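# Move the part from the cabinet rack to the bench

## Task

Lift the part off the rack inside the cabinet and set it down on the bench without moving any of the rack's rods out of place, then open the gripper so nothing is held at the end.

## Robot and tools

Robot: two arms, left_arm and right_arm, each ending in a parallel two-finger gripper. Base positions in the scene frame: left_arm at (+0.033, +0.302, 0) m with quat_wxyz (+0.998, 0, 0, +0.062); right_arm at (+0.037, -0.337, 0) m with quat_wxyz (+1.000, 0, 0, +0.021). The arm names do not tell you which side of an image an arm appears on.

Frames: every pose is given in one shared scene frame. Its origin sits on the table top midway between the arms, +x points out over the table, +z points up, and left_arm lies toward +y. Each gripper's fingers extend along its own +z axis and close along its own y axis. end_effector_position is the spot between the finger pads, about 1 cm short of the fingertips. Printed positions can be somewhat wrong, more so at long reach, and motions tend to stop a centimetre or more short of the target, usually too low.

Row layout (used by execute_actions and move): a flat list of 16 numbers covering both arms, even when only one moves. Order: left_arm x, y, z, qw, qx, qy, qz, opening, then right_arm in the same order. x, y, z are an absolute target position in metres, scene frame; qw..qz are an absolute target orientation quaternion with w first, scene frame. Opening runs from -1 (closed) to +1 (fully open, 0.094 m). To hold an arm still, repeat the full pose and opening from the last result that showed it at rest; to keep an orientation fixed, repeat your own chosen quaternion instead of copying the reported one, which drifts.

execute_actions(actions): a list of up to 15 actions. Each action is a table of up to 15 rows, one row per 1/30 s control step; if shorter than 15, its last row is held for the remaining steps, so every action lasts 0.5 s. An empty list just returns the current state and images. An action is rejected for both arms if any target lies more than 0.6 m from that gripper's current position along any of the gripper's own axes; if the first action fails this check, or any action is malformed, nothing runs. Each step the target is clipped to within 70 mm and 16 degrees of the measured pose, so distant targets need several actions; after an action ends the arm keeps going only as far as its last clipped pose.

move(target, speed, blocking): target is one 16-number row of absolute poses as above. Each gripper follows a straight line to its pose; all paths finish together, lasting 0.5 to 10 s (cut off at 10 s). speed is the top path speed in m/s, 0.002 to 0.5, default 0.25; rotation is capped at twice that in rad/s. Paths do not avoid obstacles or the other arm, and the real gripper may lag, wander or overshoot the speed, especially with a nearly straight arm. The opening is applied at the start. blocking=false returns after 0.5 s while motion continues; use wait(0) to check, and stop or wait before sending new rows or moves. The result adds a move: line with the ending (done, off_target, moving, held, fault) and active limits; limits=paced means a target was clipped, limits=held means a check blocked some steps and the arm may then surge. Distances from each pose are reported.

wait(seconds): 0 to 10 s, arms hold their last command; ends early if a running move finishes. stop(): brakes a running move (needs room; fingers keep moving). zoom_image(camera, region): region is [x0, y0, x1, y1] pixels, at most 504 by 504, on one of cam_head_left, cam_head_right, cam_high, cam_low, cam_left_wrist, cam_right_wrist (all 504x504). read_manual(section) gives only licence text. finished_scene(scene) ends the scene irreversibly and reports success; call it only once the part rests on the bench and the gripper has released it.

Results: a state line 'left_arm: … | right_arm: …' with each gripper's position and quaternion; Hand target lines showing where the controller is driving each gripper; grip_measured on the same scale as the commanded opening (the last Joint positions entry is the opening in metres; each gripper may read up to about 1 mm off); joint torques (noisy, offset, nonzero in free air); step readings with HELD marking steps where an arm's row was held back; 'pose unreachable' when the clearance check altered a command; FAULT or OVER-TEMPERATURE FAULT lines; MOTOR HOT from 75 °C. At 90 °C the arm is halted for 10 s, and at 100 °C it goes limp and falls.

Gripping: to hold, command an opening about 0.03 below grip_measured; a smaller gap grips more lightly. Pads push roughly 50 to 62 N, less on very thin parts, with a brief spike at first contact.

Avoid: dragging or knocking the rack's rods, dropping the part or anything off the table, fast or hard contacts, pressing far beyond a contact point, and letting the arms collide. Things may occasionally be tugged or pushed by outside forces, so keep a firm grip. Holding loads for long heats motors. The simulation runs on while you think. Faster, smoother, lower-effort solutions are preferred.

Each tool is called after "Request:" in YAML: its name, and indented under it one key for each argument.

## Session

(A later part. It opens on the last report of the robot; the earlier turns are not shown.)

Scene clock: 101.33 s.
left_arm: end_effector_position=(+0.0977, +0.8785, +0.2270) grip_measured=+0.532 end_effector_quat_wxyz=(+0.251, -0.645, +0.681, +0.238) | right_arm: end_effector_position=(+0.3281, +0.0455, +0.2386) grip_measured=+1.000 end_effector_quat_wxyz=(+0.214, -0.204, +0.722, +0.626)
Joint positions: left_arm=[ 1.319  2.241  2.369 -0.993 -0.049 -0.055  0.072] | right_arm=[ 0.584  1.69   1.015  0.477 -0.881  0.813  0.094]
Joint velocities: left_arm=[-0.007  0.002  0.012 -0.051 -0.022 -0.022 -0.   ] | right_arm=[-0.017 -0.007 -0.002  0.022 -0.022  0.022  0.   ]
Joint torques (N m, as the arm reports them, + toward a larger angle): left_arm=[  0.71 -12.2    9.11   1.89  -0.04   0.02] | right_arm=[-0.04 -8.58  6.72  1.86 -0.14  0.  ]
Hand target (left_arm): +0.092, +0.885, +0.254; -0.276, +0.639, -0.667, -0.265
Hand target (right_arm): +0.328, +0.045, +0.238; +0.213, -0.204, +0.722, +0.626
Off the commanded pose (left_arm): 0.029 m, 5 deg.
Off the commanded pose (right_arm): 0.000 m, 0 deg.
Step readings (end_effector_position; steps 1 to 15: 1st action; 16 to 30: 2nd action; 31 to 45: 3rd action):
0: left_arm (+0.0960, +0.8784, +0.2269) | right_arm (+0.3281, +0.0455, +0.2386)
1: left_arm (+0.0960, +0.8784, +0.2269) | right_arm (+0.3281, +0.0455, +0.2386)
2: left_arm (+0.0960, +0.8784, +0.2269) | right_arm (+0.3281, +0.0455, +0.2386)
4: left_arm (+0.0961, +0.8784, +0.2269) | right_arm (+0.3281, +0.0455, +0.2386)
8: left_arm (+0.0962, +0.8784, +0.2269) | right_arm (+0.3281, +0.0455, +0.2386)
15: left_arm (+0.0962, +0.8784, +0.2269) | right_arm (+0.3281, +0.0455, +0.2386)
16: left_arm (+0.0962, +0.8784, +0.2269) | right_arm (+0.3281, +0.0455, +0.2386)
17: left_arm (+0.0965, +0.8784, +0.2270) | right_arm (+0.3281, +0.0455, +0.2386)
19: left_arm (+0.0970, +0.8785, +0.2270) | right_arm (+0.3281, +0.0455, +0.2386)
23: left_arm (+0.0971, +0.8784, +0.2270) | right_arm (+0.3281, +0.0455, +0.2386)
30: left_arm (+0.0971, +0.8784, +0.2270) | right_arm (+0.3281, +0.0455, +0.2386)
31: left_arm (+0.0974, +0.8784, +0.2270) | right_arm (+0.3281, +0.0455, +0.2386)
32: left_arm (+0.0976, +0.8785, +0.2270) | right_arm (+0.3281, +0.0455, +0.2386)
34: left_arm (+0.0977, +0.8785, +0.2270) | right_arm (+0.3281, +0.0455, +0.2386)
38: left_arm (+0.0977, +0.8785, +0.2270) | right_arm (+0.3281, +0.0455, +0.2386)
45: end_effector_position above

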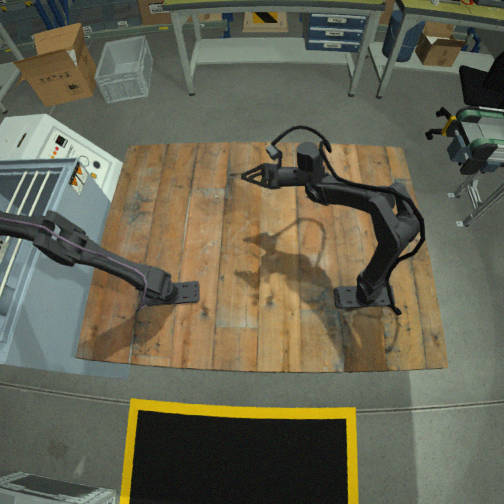

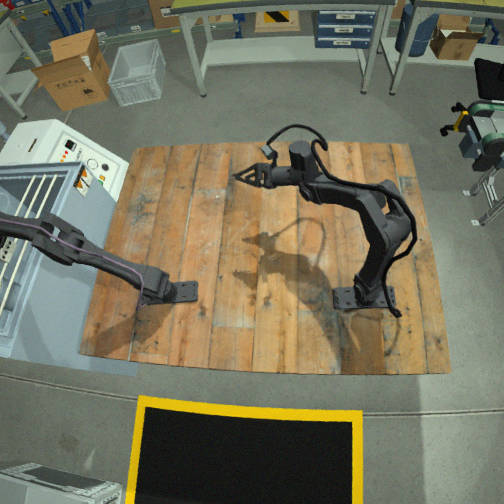

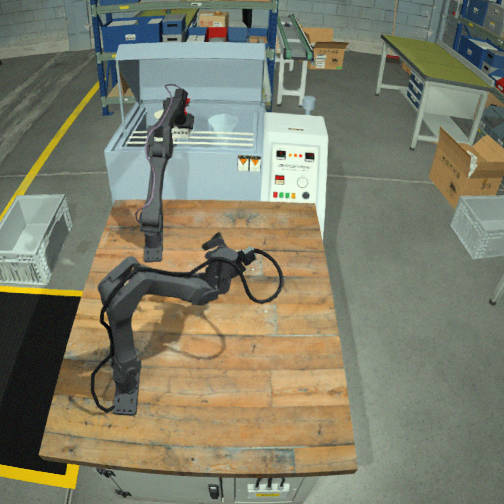

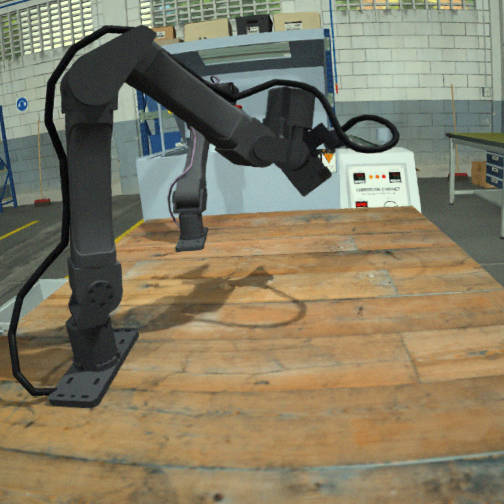

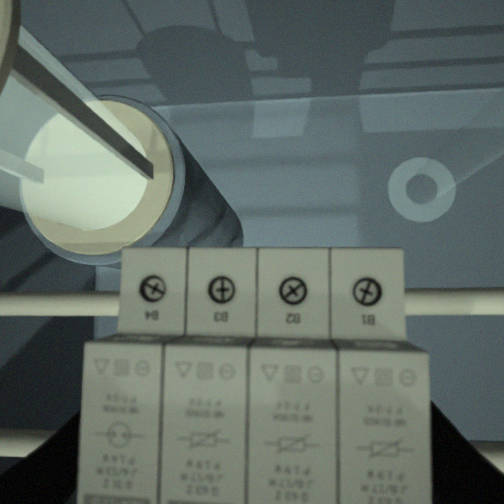

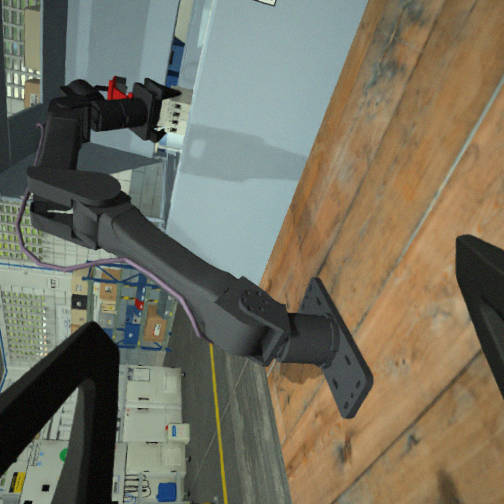

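Request:
execute_actions:
  actions:
    - [[0.092,0.886,0.257,0.2765,-0.6388,0.6672,0.2647,0.495, 0.3281,0.0454,0.2382,0.213,-0.204,0.722,0.626,1],[0.092,0.886,0.259,0.2765,-0.6388,0.6672,0.2647,0.495, 0.3281,0.0454,0.2382,0.213,-0.204,0.722,0.626,1],[0.092,0.886,0.261,0.2765,-0.6388,0.6672,0.2647,0.495, 0.3281,0.0454,0.2382,0.213,-0.204,0.722,0.626,1],[0.092,0.886,0.263,0.2765,-0.6388,0.6672,0.2647,0.495, 0.3281,0.0454,0.2382,0.213,-0.204,0.722,0.626,1],[0.092,0.886,0.265,0.2765,-0.6388,0.6672,0.2647,0.495, 0.3281,0.0454,0.2382,0.213,-0.204,0.722,0.626,1],[0.092,0.886,0.267,0.2765,-0.6388,0.6672,0.2647,0.495, 0.3281,0.0454,0.2382,0.213,-0.204,0.722,0.626,1],[0.092,0.886,0.269,0.2765,-0.6388,0.6672,0.2647,0.495, 0.3281,0.0454,0.2382,0.213,-0.204,0.722,0.626,1],[0.092,0.886,0.271,0.2765,-0.6388,0.6672,0.2647,0.495, 0.3281,0.0454,0.2382,0.213,-0.204,0.722,0.626,1],[0.092,0.886,0.273,0.2765,-0.6388,0.6672,0.2647,0.495, 0.3281,0.0454,0.2382,0.213,-0.204,0.722,0.626,1],[0.092,0.886,0.275,0.2765,-0.6388,0.6672,0.2647,0.495, 0.3281,0.0454,0.2382,0.213,-0.204,0.722,0.626,1],[0.092,0.886,0.277,0.2765,-0.6388,0.6672,0.2647,0.495, 0.3281,0.0454,0.2382,0.213,-0.204,0.722,0.626,1],[0.092,0.886,0.279,0.2765,-0.6388,0.6672,0.2647,0.495, 0.3281,0.0454,0.2382,0.213,-0.204,0.722,0.626,1],[0.092,0.886,0.281,0.2765,-0.6388,0.6672,0.2647,0.495, 0.3281,0.0454,0.2382,0.213,-0.204,0.722,0.626,1],[0.092,0.886,0.283,0.2765,-0.6388,0.6672,0.2647,0.495, 0.3281,0.0454,0.2382,0.213,-0.204,0.722,0.626,1],[0.092,0.886,0.285,0.2765,-0.6388,0.6672,0.2647,0.495, 0.3281,0.0454,0.2382,0.213,-0.204,0.722,0.626,1]]
    - [[0.092,0.886,0.285,0.2765,-0.6388,0.6672,0.2647,0.495, 0.3281,0.0454,0.2382,0.213,-0.204,0.722,0.626,1]]

Scene clock: 110.73 s.
left_arm: end_effector_position=(+0.0969, +0.8717, +0.2317) grip_measured=+0.532 end_effector_quat_wxyz=(+0.222, -0.653, +0.691, +0.215) | right_arm: end_effector_position=(+0.3281, +0.0455, +0.2386) grip_measured=+1.000 end_effector_quat_wxyz=(+0.214, -0.204, +0.722, +0.626)
Joint positions: left_arm=[ 1.319  2.412  2.752 -1.283 -0.049 -0.055  0.072] | right_arm=[ 0.584  1.69   1.015  0.477 -0.881  0.813  0.094]
Joint velocities: left_arm=[-0.012  0.046  0.11  -0.051  0.037  0.007 -0.   ] | right_arm=[-0.027  0.002  0.012 -0.081 -0.066 -0.007  0.   ]
Joint torques (N m, as the arm reports them, + toward a larger angle): left_arm=[  0.63 -13.55  11.94   2.11  -0.07   0.02] | right_arm=[-0.05 -8.58  6.71  1.86 -0.14  0.  ]
Hand target (left_arm): +0.092, +0.881, +0.285; -0.277, +0.638, -0.667, -0.266
Hand target (right_arm): +0.328, +0.045, +0.238; +0.213, -0.204, +0.722, +0.626
Off the commanded pose (left_arm): 0.055 m, 9 deg.
Off the commanded pose (right_arm): 0.000 m, 0 deg.
Step readings (end_effector_position; steps 1 to 15: 1st action; 16 to 30: 2nd action):
0: left_arm (+0.0977, +0.8785, +0.2270) | right_arm (+0.3281, +0.0455, +0.2386)
1: left_arm (+0.0977, +0.8785, +0.2270) | right_arm (+0.3281, +0.0455, +0.2386)
2: left_arm (+0.0977, +0.8785, +0.2270) | right_arm (+0.3281, +0.0455, +0.2386)
4: left_arm (+0.0977, +0.8785, +0.2278) | right_arm (+0.3281, +0.0455, +0.2386)
8: left_arm (+0.0978, +0.8789, +0.2287) | right_arm (+0.3281, +0.0455, +0.2386)
15: left_arm (+0.0977, +0.8780, +0.2304) | right_arm (+0.3281, +0.0455, +0.2386)
16: left_arm (+0.0976, +0.8776, +0.2308) | right_arm (+0.3281, +0.0455, +0.2386)
17: left_arm (+0.0976, +0.8773, +0.2311) | right_arm (+0.3281, +0.0455, +0.2386)
19: left_arm (+0.0975, +0.8763, +0.2318) | right_arm (+0.3281, +0.0455, +0.2386)
23: left_arm (+0.0972, +0.8742, +0.2325) | right_arm (+0.3281, +0.0455, +0.2386)
30: end_effector_position above

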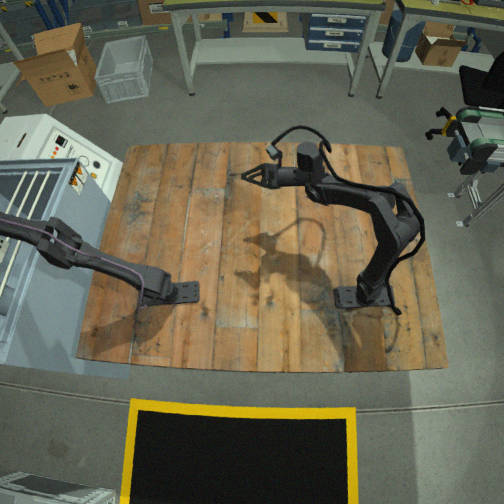

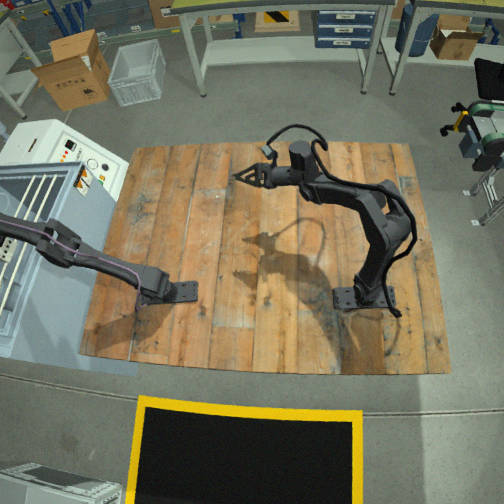

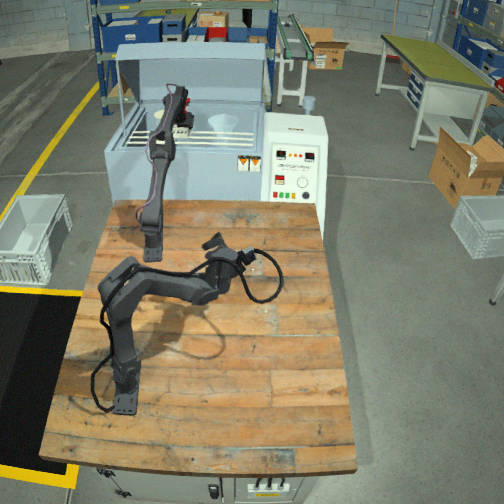

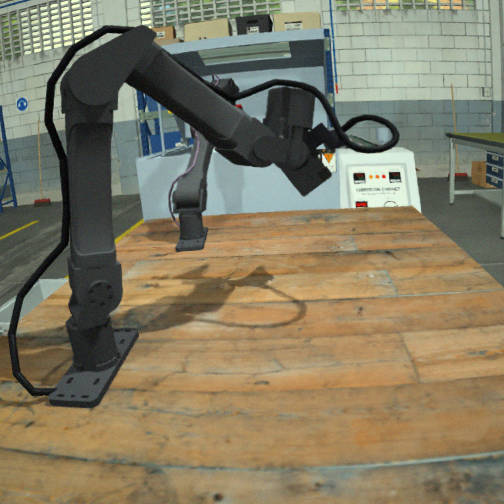

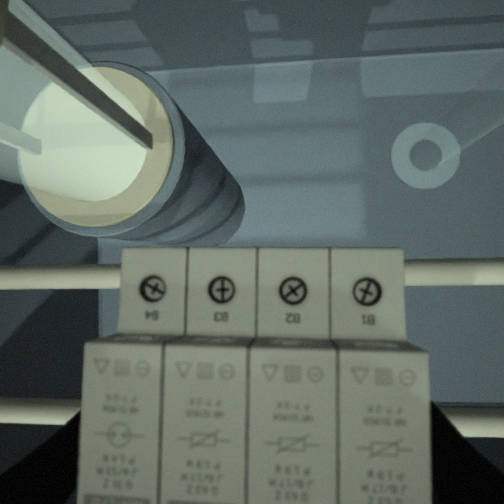

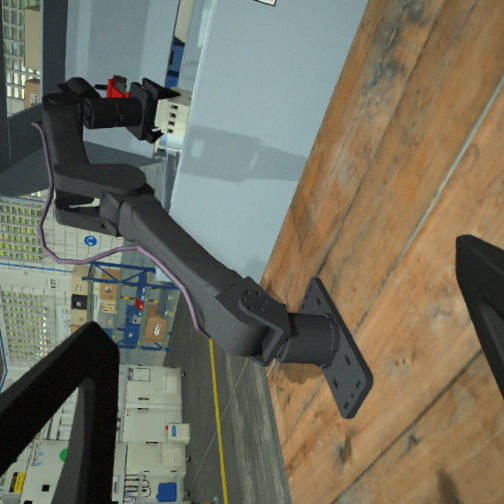

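Request:
execute_actions:
  actions:
    - [[0.092,0.884,0.287,0.285,-0.635,0.663,0.273,0.495, 0.3281,0.0454,0.2382,0.213,-0.204,0.722,0.626,1],[0.092,0.884,0.287,0.285,-0.635,0.663,0.273,0.495, 0.3281,0.0454,0.2382,0.213,-0.204,0.722,0.626,1],[0.092,0.884,0.287,0.285,-0.635,0.663,0.273,0.495, 0.3281,0.0454,0.2382,0.213,-0.204,0.722,0.626,1],[0.092,0.882,0.29,0.294,-0.631,0.659,0.281,0.495, 0.3281,0.0454,0.2382,0.213,-0.204,0.722,0.626,1],[0.092,0.882,0.29,0.294,-0.631,0.659,0.281,0.495, 0.3281,0.0454,0.2382,0.213,-0.204,0.722,0.626,1],[0.092,0.882,0.29,0.294,-0.631,0.659,0.281,0.495, 0.3281,0.0454,0.2382,0.213,-0.204,0.722,0.626,1],[0.092,0.88,0.293,0.302,-0.627,0.655,0.289,0.495, 0.3281,0.0454,0.2382,0.213,-0.204,0.722,0.626,1],[0.092,0.88,0.293,0.302,-0.627,0.655,0.289,0.495, 0.3281,0.0454,0.2382,0.213,-0.204,0.722,0.626,1],[0.092,0.88,0.293,0.302,-0.627,0.655,0.289,0.495, 0.3281,0.0454,0.2382,0.213,-0.204,0.722,0.626,1],[0.092,0.877,0.296,0.311,-0.623,0.652,0.297,0.495, 0.3281,0.0454,0.2382,0.213,-0.204,0.722,0.626,1],[0.092,0.877,0.296,0.311,-0.623,0.652,0.297,0.495, 0.3281,0.0454,0.2382,0.213,-0.204,0.722,0.626,1],[0.092,0.877,0.296,0.311,-0.623,0.652,0.297,0.495, 0.3281,0.0454,0.2382,0.213,-0.204,0.722,0.626,1],[0.092,0.874,0.30,0.32,-0.62,0.648,0.306,0.495, 0.3281,0.0454,0.2382,0.213,-0.204,0.722,0.626,1]]
    - [[0.092,0.87,0.305,0.328,-0.616,0.644,0.314,0.495, 0.3281,0.0454,0.2382,0.213,-0.204,0.722,0.626,1]]

Scene clock: 121.57 s.
left_arm: end_effector_position=(+0.0915, +0.8435, +0.2400) grip_measured=+0.532 end_effector_quat_wxyz=(+0.239, -0.648, +0.684, +0.235) | right_arm: end_effector_position=(+0.3281, +0.0455, +0.2386) grip_measured=+1.000 end_effector_quat_wxyz=(+0.214, -0.204, +0.722, +0.626)
Joint positions: left_arm=[ 1.319  2.091  2.195 -0.994 -0.059 -0.054  0.072] | right_arm=[ 0.584  1.69   1.015  0.477 -0.881  0.813  0.094]
Joint velocities: left_arm=[-0.002 -0.168 -0.486  0.388 -0.037  0.051  0.   ] | right_arm=[ 0.017 -0.017 -0.012 -0.007  0.022  0.007  0.   ]
Joint torques (N m, as the arm reports them, + toward a larger angle): left_arm=[  0.05 -14.52   8.4    2.6   -0.09   0.03] | right_arm=[-0.04 -8.59  6.72  1.86 -0.14  0.  ]
Hand target (left_arm): +0.091, +0.860, +0.307; -0.319, +0.619, -0.648, -0.308
Hand target (right_arm): +0.328, +0.045, +0.238; +0.213, -0.204, +0.722, +0.626
Off the commanded pose (left_arm): 0.070 m, 15 deg.
Off the commanded pose (right_arm): 0.000 m, 0 deg.
Step readings (end_effector_position; steps 1 to 15: 1st action; 16 to 30: 2nd action):
0: left_arm (+0.0967, +0.8707, +0.2320) | right_arm (+0.3281, +0.0455, +0.2386)
1: left_arm (+0.0967, +0.8707, +0.2320) | right_arm (+0.3281, +0.0455, +0.2386)
2: left_arm (+0.0967, +0.8707, +0.2320) | right_arm (+0.3281, +0.0455, +0.2386)
4: left_arm (+0.0967, +0.8706, +0.2318) | right_arm (+0.3281, +0.0455, +0.2386)
8: left_arm (+0.0964, +0.8684, +0.2321) | right_arm (+0.3281, +0.0455, +0.2386)
15: left_arm (+0.0940, +0.8543, +0.2316) | right_arm (+0.3281, +0.0455, +0.2386)
16: left_arm (+0.0936, +0.8520, +0.2322) | right_arm (+0.3281, +0.0455, +0.2386)
17: left_arm (+0.0932, +0.8498, +0.2333) | right_arm (+0.3281, +0.0455, +0.2386)
19: left_arm (+0.0926, +0.8462, +0.2361) | right_arm (+0.3281, +0.0455, +0.2386)
23: left_arm (+0.0920, +0.8438, +0.2427) | right_arm (+0.3281, +0.0455, +0.2386)
30: end_effector_position above

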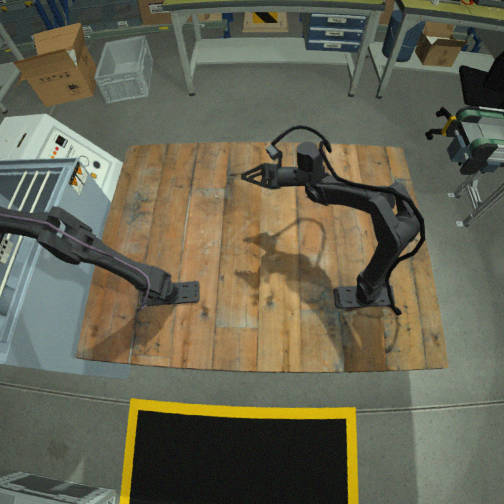

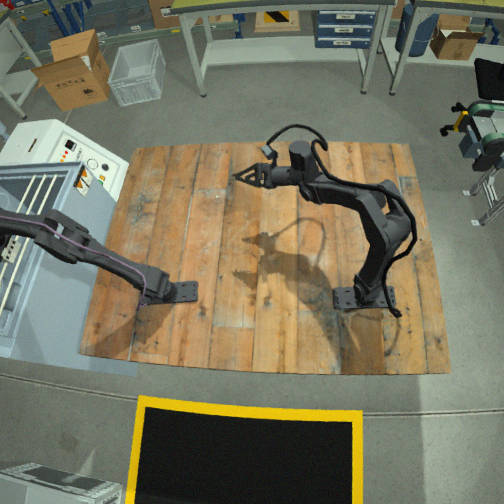

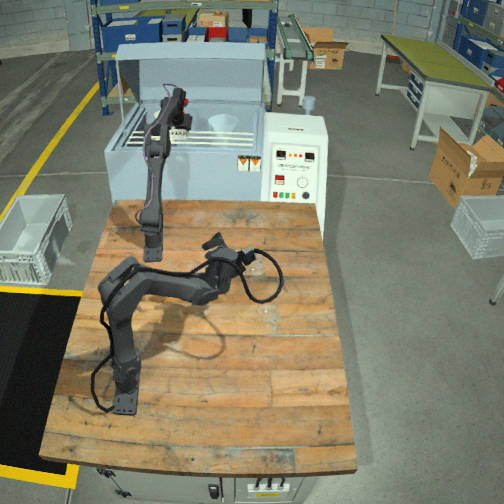

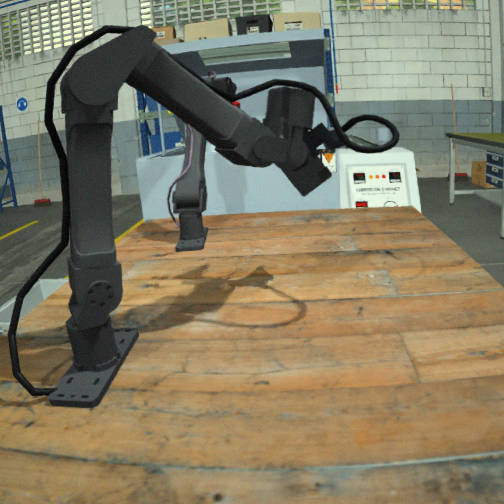

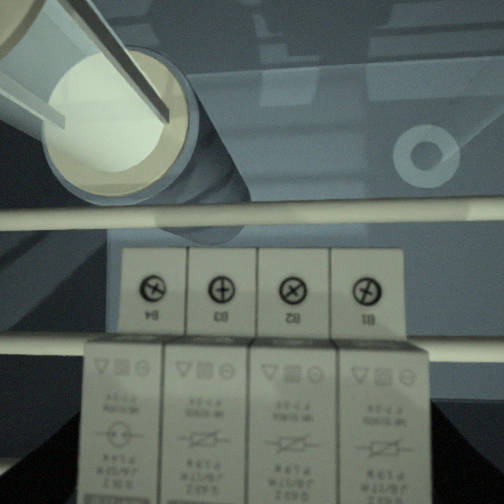

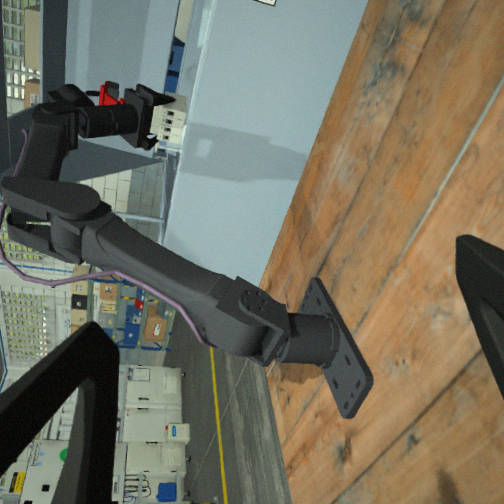

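Rods seem in place. Continue lifting up and back.

Request:
execute_actions:
  actions:
    - [[0.092,0.855,0.32,0.328,-0.616,0.644,0.314,0.495, 0.3281,0.0454,0.2382,0.213,-0.204,0.722,0.626,1]]
    - [[0.092,0.845,0.345,0.328,-0.616,0.644,0.314,0.495, 0.3281,0.0454,0.2382,0.213,-0.204,0.722,0.626,1]]
    - [[0.092,0.83,0.37,0.328,-0.616,0.644,0.314,0.495, 0.3281,0.0454,0.2382,0.213,-0.204,0.722,0.626,1]]

Scene clock: 126.43 s.
left_arm: end_effector_position=(+0.0870, +0.8166, +0.2997) grip_measured=+0.532 end_effector_quat_wxyz=(+0.260, -0.642, +0.675, +0.256) | right_arm: end_effector_position=(+0.3281, +0.0455, +0.2386) grip_measured=+1.000 end_effector_quat_wxyz=(+0.214, -0.204, +0.722, +0.626)
Joint positions: left_arm=[ 1.319  1.999  2.272 -1.099 -0.065 -0.053  0.072] | right_arm=[ 0.584  1.69   1.015  0.477 -0.881  0.813  0.094]
Joint velocities: left_arm=[-0.002  0.002  0.515 -0.183 -0.007 -0.037  0.   ] | right_arm=[ 0.007 -0.012  0.007  0.051 -0.022 -0.022  0.   ]
Joint torques (N m, as the arm reports them, + toward a larger angle): left_arm=[ -0.8  -11.49  12.49   2.54  -0.14  -0.04] | right_arm=[-0.04 -8.59  6.72  1.86 -0.14 -0.01]
Hand target (left_arm): +0.091, +0.821, +0.369; -0.328, +0.616, -0.644, -0.314
Hand target (right_arm): +0.328, +0.045, +0.238; +0.213, -0.204, +0.722, +0.626
Off the commanded pose (left_arm): 0.072 m, 11 deg.
Off the commanded pose (right_arm): 0.000 m, 0 deg.
Step readings (end_effector_position; steps 1 to 15: 1st action; 16 to 30: 2nd action; 31 to 45: 3rd action):
0: left_arm (+0.0923, +0.8505, +0.2397) | right_arm (+0.3281, +0.0455, +0.2386)
1: left_arm (+0.0922, +0.8499, +0.2406) | right_arm (+0.3281, +0.0455, +0.2386)
2: left_arm (+0.0919, +0.8480, +0.2405) | right_arm (+0.3281, +0.0455, +0.2386)
4: left_arm (+0.0913, +0.8435, +0.2436) | right_arm (+0.3281, +0.0455, +0.2386)
8: left_arm (+0.0907, +0.8399, +0.2558) | right_arm (+0.3281, +0.0455, +0.2386)
15: left_arm (+0.0904, +0.8392, +0.2605) | right_arm (+0.3281, +0.0455, +0.2386)
16: left_arm (+0.0904, +0.8386, +0.2614) | right_arm (+0.3281, +0.0455, +0.2386)
17: left_arm (+0.0902, +0.8372, +0.2623) | right_arm (+0.3281, +0.0455, +0.2386)
19: left_arm (+0.0898, +0.8345, +0.2658) | right_arm (+0.3281, +0.0455, +0.2386)
23: left_arm (+0.0896, +0.8336, +0.2743) | right_arm (+0.3281, +0.0455, +0.2386)
30: left_arm (+0.0893, +0.8321, +0.2770) | right_arm (+0.3281, +0.0455, +0.2386)
31: left_arm (+0.0892, +0.8314, +0.2764) | right_arm (+0.3281, +0.0455, +0.2386)
32: left_arm (+0.0890, +0.8301, +0.2759) | right_arm (+0.3281, +0.0455, +0.2386)
34: left_arm (+0.0885, +0.8268, +0.2752) | right_arm (+0.3281, +0.0455, +0.2386)
38: left_arm (+0.0877, +0.8216, +0.2785) | right_arm (+0.3281, +0.0455, +0.2386)
45: end_effector_position above

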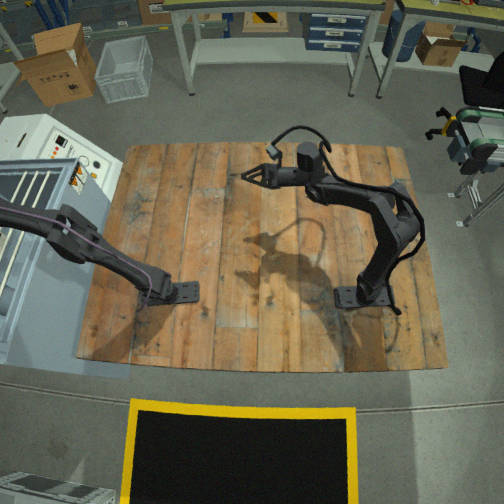

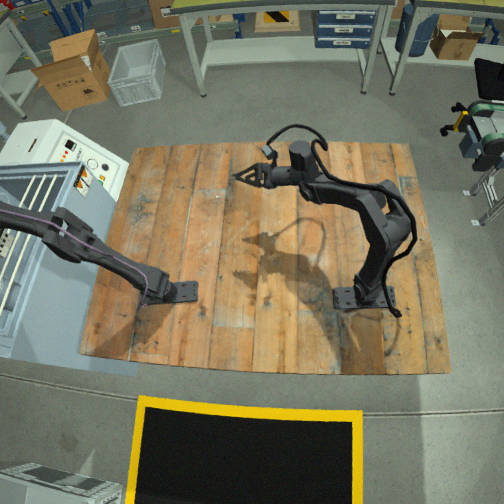

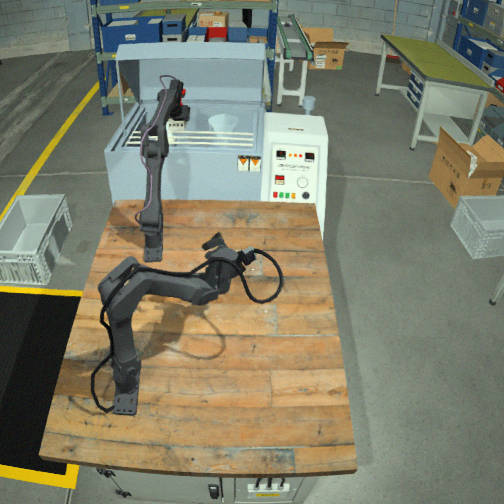

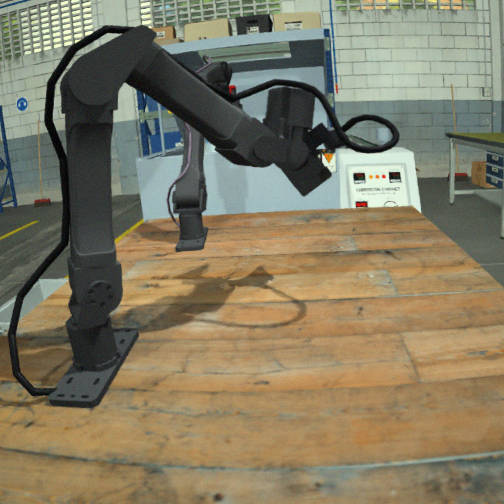

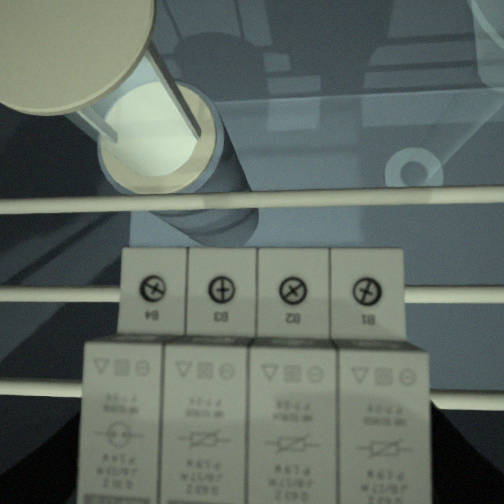

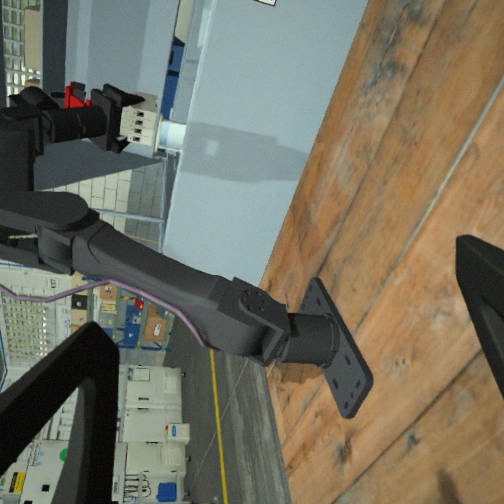

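Request:
execute_actions:
  actions:
    - [[0.092,0.805,0.385,0.328,-0.616,0.644,0.314,0.495, 0.3281,0.0454,0.2382,0.213,-0.204,0.722,0.626,1]]
    - [[0.094,0.775,0.395,0.328,-0.616,0.644,0.314,0.495, 0.3281,0.0454,0.2382,0.213,-0.204,0.722,0.626,1]]
    - [[0.096,0.74,0.40,0.328,-0.616,0.644,0.314,0.495, 0.3281,0.0454,0.2382,0.213,-0.204,0.722,0.626,1]]
    - [[0.098,0.70,0.40,0.328,-0.616,0.644,0.314,0.495, 0.3281,0.0454,0.2382,0.213,-0.204,0.722,0.626,1]]

Scene clock: 133.80 s.
left_arm: end_effector_position=(+0.0952, +0.6879, +0.3594) grip_measured=+0.532 end_effector_quat_wxyz=(+0.267, -0.633, +0.676, +0.267) | right_arm: end_effector_position=(+0.3281, +0.0455, +0.2386) grip_measured=+1.000 end_effector_quat_wxyz=(+0.214, -0.204, +0.722, +0.626)
Joint positions: left_arm=[ 1.226  1.572  1.993 -1.227 -0.131 -0.102  0.072] | right_arm=[ 0.584  1.69   1.015  0.477 -0.881  0.813  0.094]
Joint velocities: left_arm=[-0.002 -0.002  0.017 -0.051  0.007  0.007  0.   ] | right_arm=[-0.022 -0.012 -0.002 -0.007 -0.022  0.007  0.   ]
Joint torques (N m, as the arm reports them, + toward a larger angle): left_arm=[-0.58 -7.82  7.18  2.71 -0.17 -0.09] | right_arm=[-0.05 -8.59  6.72  1.86 -0.14 -0.01]
Hand target (left_arm): +0.097, +0.696, +0.400; -0.327, +0.617, -0.645, -0.313
Hand target (right_arm): +0.328, +0.045, +0.238; +0.213, -0.204, +0.722, +0.626
Off the commanded pose (left_arm): 0.042 m, 10 deg.
Off the commanded pose (right_arm): 0.000 m, 0 deg.
Step readings (end_effector_position; steps 1 to 15: 1st action; 16 to 30: 2nd action; 31 to 45: 3rd action; 46 to 60: 4th action):
0: left_arm (+0.0864, +0.8145, +0.3112) | right_arm (+0.3281, +0.0455, +0.2386)
1: left_arm (+0.0866, +0.8138, +0.3115) | right_arm (+0.3281, +0.0455, +0.2386)
2: left_arm (+0.0865, +0.8122, +0.3113) | right_arm (+0.3281, +0.0455, +0.2386)
4: left_arm (+0.0870, +0.8076, +0.3118) | right_arm (+0.3281, +0.0455, +0.2386)
8: left_arm (+0.0886, +0.8009, +0.3167) | right_arm (+0.3281, +0.0455, +0.2386)
15: left_arm (+0.0884, +0.7985, +0.3185) | right_arm (+0.3281, +0.0455, +0.2386)
16: left_arm (+0.0885, +0.7967, +0.3196) | right_arm (+0.3281, +0.0455, +0.2386)
17: left_arm (+0.0882, +0.7931, +0.3192) | right_arm (+0.3281, +0.0455, +0.2386)
19: left_arm (+0.0888, +0.7822, +0.3222) | right_arm (+0.3281, +0.0455, +0.2386)
23: left_arm (+0.0914, +0.7689, +0.3409) | right_arm (+0.3281, +0.0455, +0.2386)
30: left_arm (+0.0909, +0.7648, +0.3477) | right_arm (+0.3281, +0.0455, +0.2386)
31: left_arm (+0.0909, +0.7632, +0.3480) | right_arm (+0.3281, +0.0455, +0.2386)
32: left_arm (+0.0906, +0.7592, +0.3466) | right_arm (+0.3281, +0.0455, +0.2386)
34: left_arm (+0.0915, +0.7469, +0.3442) | right_arm (+0.3281, +0.0455, +0.2386)
38: left_arm (+0.0942, +0.7333, +0.3513) | right_arm (+0.3281, +0.0455, +0.2386)
45: left_arm (+0.0932, +0.7307, +0.3566) | right_arm (+0.3281, +0.0455, +0.2386)
46: left_arm (+0.0934, +0.7291, +0.3564) | right_arm (+0.3281, +0.0455, +0.2386)
47: left_arm (+0.0933, +0.7246, +0.3537) | right_arm (+0.3281, +0.0455, +0.2386)
49: left_arm (+0.0946, +0.7086, +0.3481) | right_arm (+0.3281, +0.0455, +0.2386)
53: left_arm (+0.0972, +0.6905, +0.3532) | right_arm (+0.3281, +0.0455, +0.2386)
60: end_effector_position above

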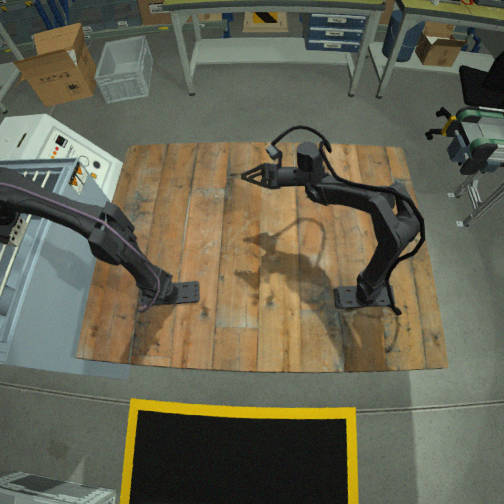

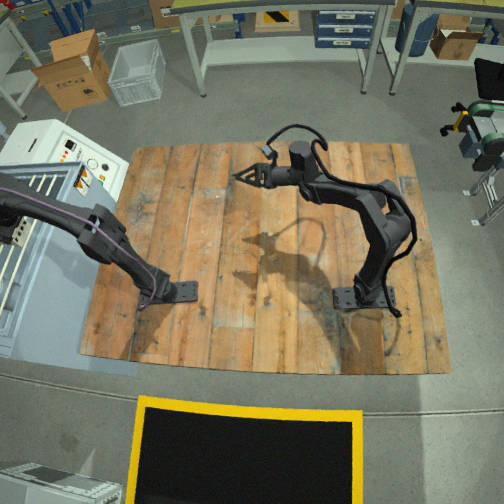

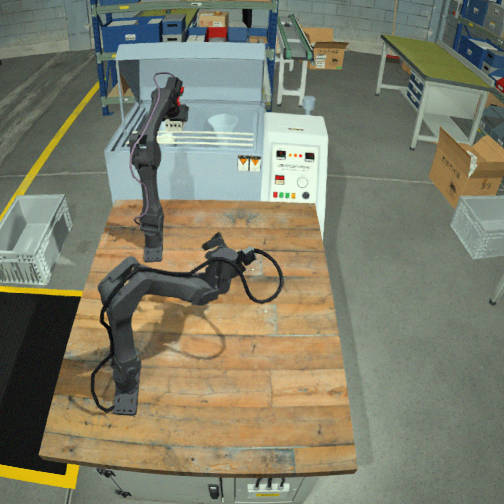

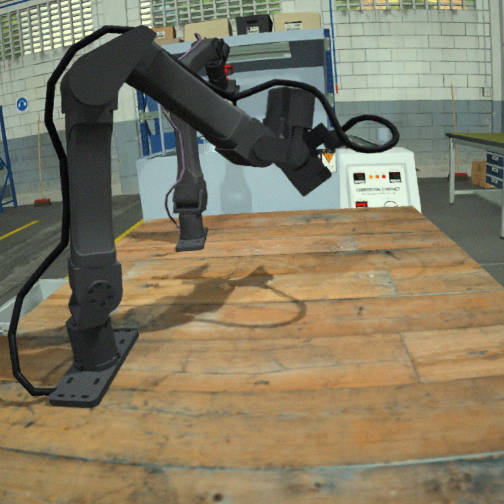

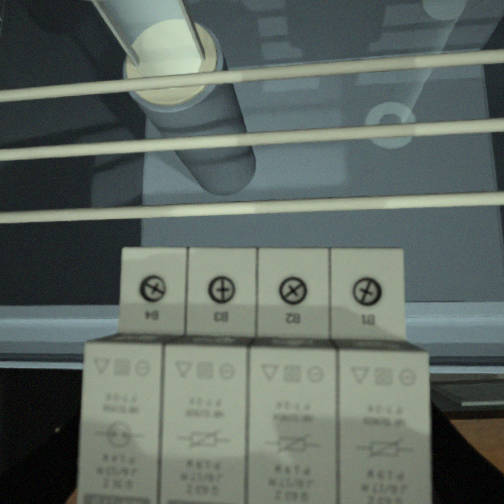

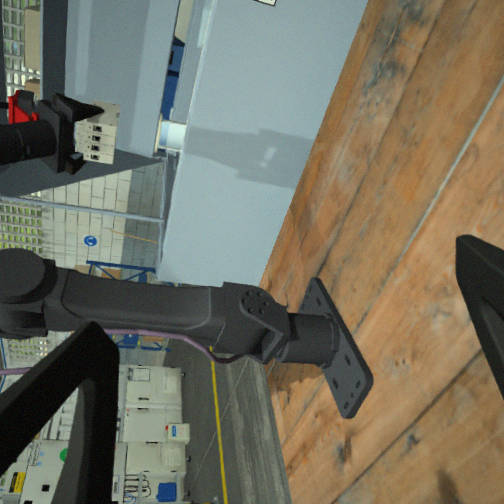

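Request:
move:
  target: [0.37,0.39,0.25,0.419,-0.1184,0.8988,0.0552,0.495, 0.3281,0.0454,0.2382,0.213,-0.204,0.722,0.626,1]
  speed: 0.2

Request:
move:
  target: [0.37,0.39,0.10,0.419,-0.1184,0.8988,0.0552,0.495, 0.3281,0.0454,0.2382,0.213,-0.204,0.722,0.626,1]
  speed: 0.12

Scene clock: 143.93 s.
left_arm: end_effector_position=(+0.3391, +0.3818, +0.2197) grip_measured=+0.530 end_effector_quat_wxyz=(+0.349, -0.126, +0.927, +0.048) | right_arm: end_effector_position=(+0.3281, +0.0455, +0.2386) grip_measured=+1.000 end_effector_quat_wxyz=(+0.214, -0.204, +0.722, +0.626)
Joint positions: left_arm=[ 0.118  1.12   1.08  -0.811 -0.021 -0.021  0.072] | right_arm=[ 0.584  1.69   1.015  0.477 -0.881  0.813  0.094]
Joint velocities: left_arm=[-0.022  0.007 -0.027  0.007 -0.066 -0.022  0.   ] | right_arm=[ 0.007 -0.037  0.007 -0.066 -0.022  0.022  0.   ]
Joint torques (N m, as the arm reports them, + toward a larger angle): left_arm=[-0.57 -3.41  8.78  2.72  0.    0.05] | right_arm=[-0.05 -8.59  6.72  1.85 -0.13  0.  ]
Hand target (left_arm): +0.360, +0.385, +0.250; +0.415, -0.118, +0.900, +0.056
Hand target (right_arm): +0.328, +0.045, +0.238; +0.213, -0.204, +0.722, +0.626
Off the commanded pose (left_arm): 0.044 m, 9 deg.
Off the commanded pose (right_arm): 0.000 m, 0 deg.
move: off_target (left_arm)

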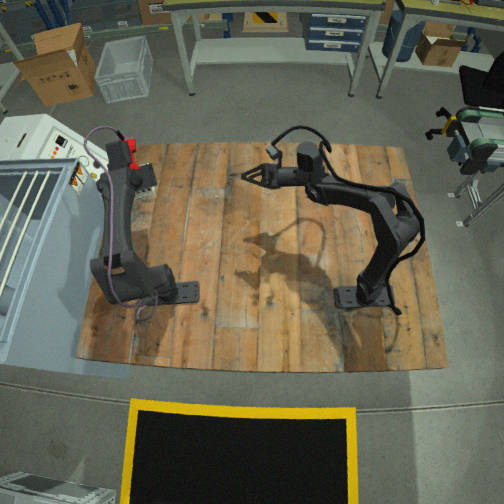

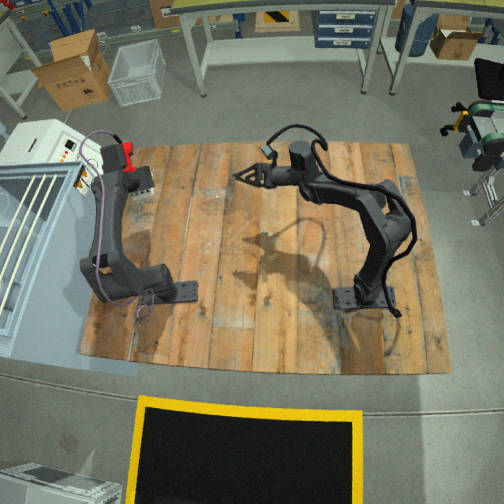

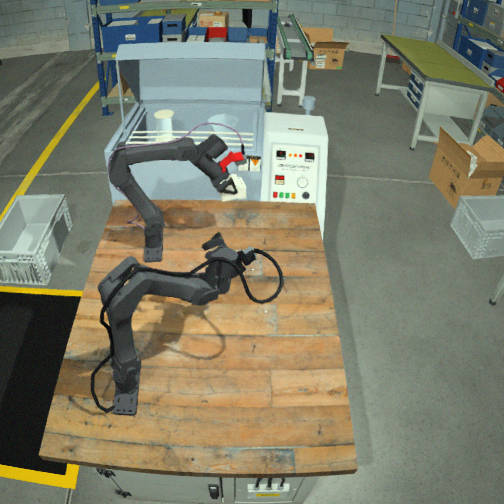

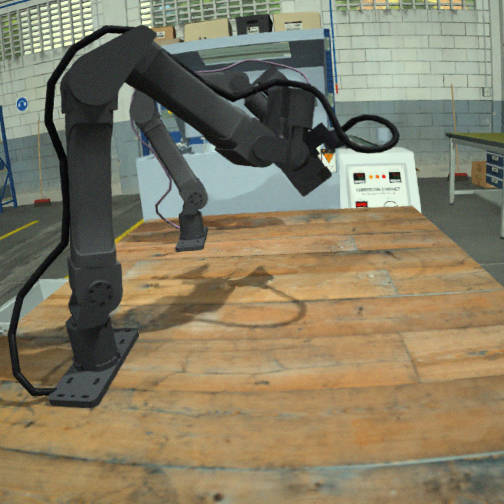

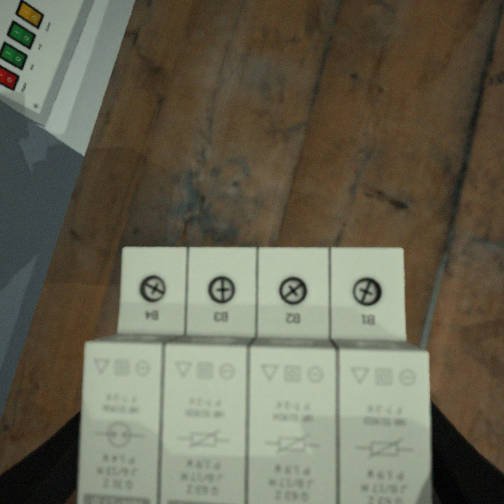

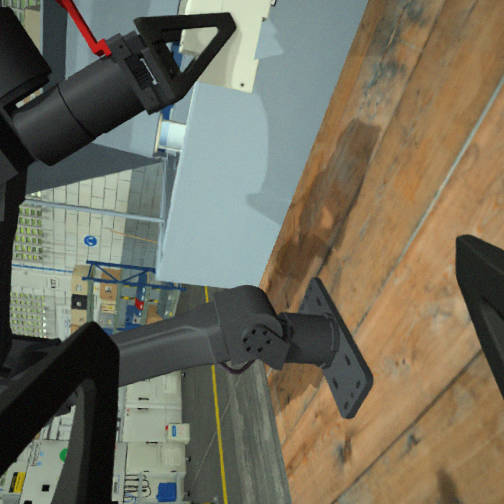

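Scene clock: 145.77 s.
left_arm: end_effector_position=(+0.3397, +0.3815, +0.0732) grip_measured=+0.530 end_effector_quat_wxyz=(+0.351, -0.122, +0.927, +0.049) | right_arm: end_effector_position=(+0.3281, +0.0455, +0.2386) grip_measured=+1.000 end_effector_quat_wxyz=(+0.214, -0.204, +0.722, +0.626)
Joint positions: left_arm=[ 0.118  1.193  0.525 -0.179 -0.018 -0.014  0.072] | right_arm=[ 0.584  1.69   1.015  0.477 -0.881  0.813  0.094]
Joint velocities: left_arm=[-0.007 -0.007 -0.022  0.066 -0.022 -0.022  0.   ] | right_arm=[-0.022 -0.002 -0.002 -0.007  0.007 -0.037  0.   ]
Joint torques (N m, as the arm reports them, + toward a larger angle): left_arm=[ 0.25 -3.58  8.44  2.71  0.03  0.02] | right_arm=[-0.04 -8.59  6.73  1.86 -0.13 -0.01]
Hand target (left_arm): +0.364, +0.388, +0.103; +0.417, -0.118, +0.900, +0.056
Hand target (right_arm): +0.328, +0.045, +0.238; +0.213, -0.204, +0.722, +0.626
Off the commanded pose (left_arm): 0.041 m, 8 deg.
Off the commanded pose (right_arm): 0.000 m, 0 deg.
move: off_target (left_arm)

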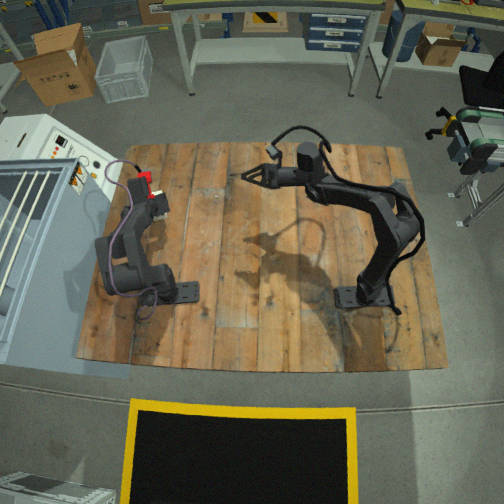

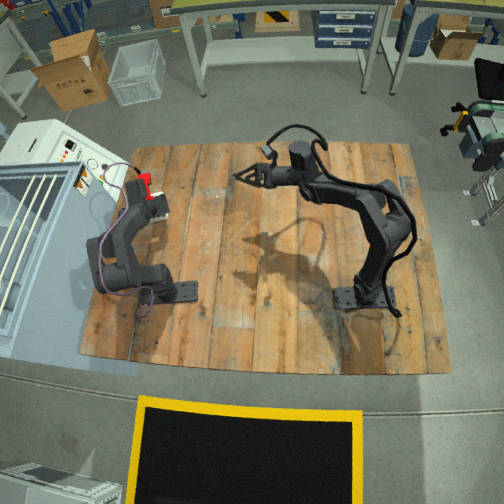

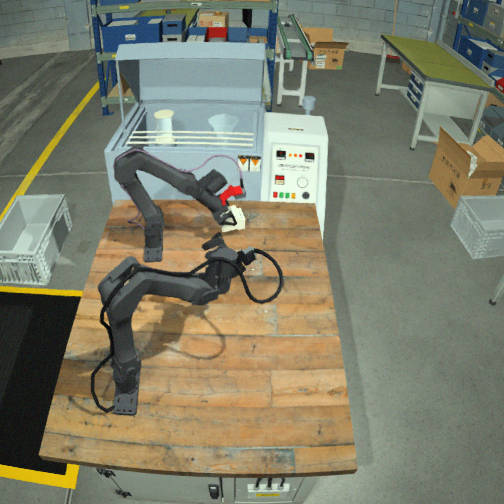

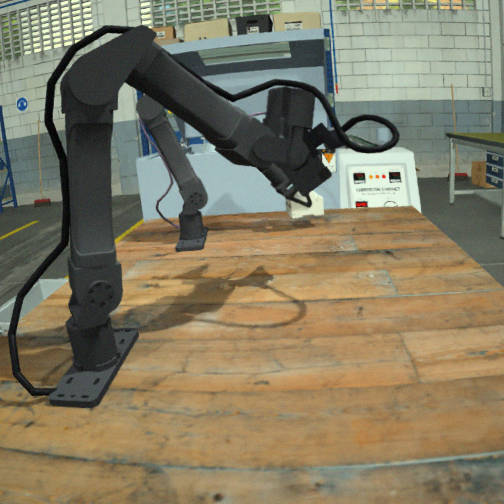

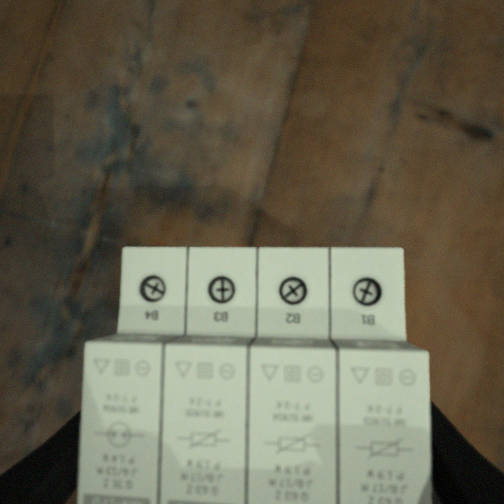

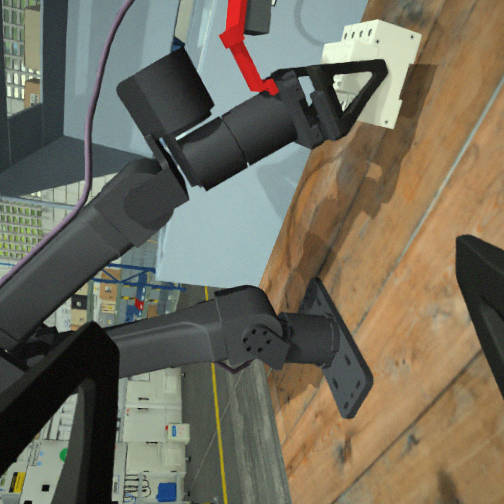

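Request:
move:
  target: [0.37,0.39,0.058,0.419,-0.1184,0.8988,0.0552,0.495, 0.3281,0.0454,0.2382,0.213,-0.204,0.722,0.626,1]
  speed: 0.03

Scene clock: 151.20 s.
left_arm: end_effector_position=(+0.3476, +0.3831, +0.0387) grip_measured=+0.530 end_effector_quat_wxyz=(+0.364, -0.122, +0.922, +0.049) | right_arm: end_effector_position=(+0.3281, +0.0455, +0.2386) grip_measured=+1.000 end_effector_quat_wxyz=(+0.214, -0.204, +0.721, +0.626)
Joint positions: left_arm=[ 0.118  1.324  0.426  0.079 -0.016 -0.014  0.072] | right_arm=[ 0.584  1.69   1.015  0.478 -0.881  0.813  0.094]
Joint velocities: left_arm=[ 0.002  0.007 -0.007  0.066 -0.037 -0.007 -0.   ] | right_arm=[-0.007  0.002 -0.012 -0.007 -0.037 -0.081  0.   ]
Joint torques (N m, as the arm reports them, + toward a larger angle): left_arm=[ 0.27 -3.7   6.81  2.68  0.04  0.04] | right_arm=[-0.04 -8.59  6.72  1.86 -0.14 -0.01]
Hand target (left_arm): +0.367, +0.389, +0.060; +0.417, -0.118, +0.900, +0.056
Hand target (right_arm): +0.328, +0.045, +0.238; +0.213, -0.204, +0.722, +0.626
Off the commanded pose (left_arm): 0.030 m, 7 deg.
Off the commanded pose (right_arm): 0.000 m, 0 deg.
move: off_target (left_arm)

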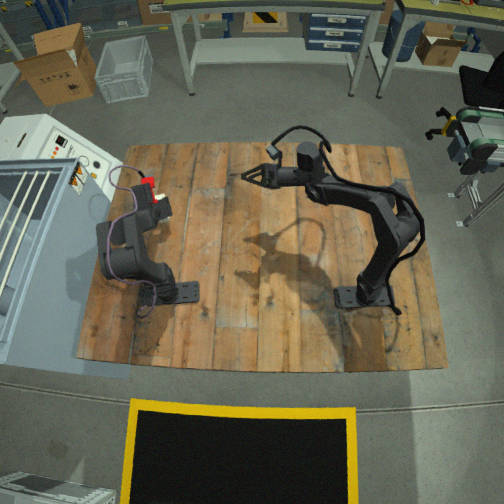

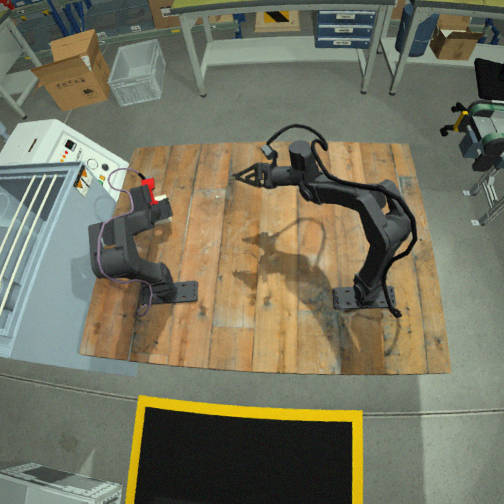

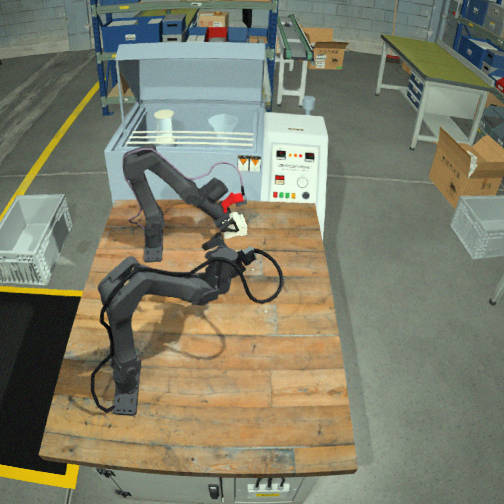

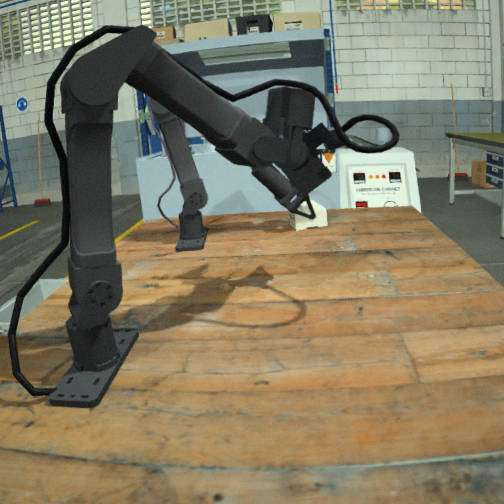

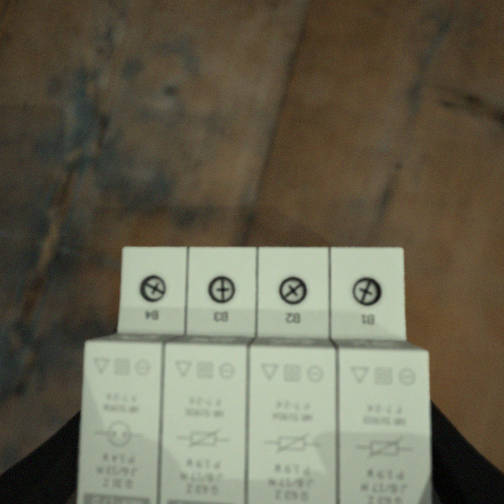

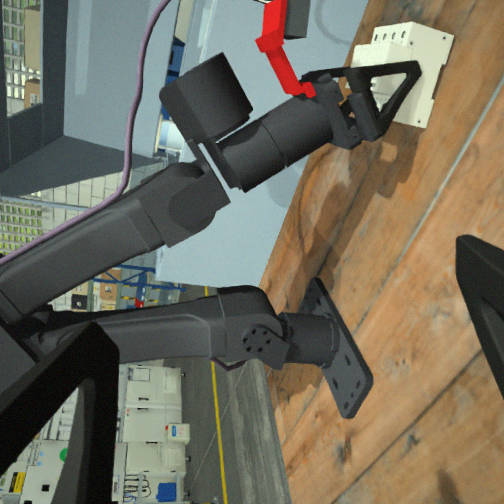

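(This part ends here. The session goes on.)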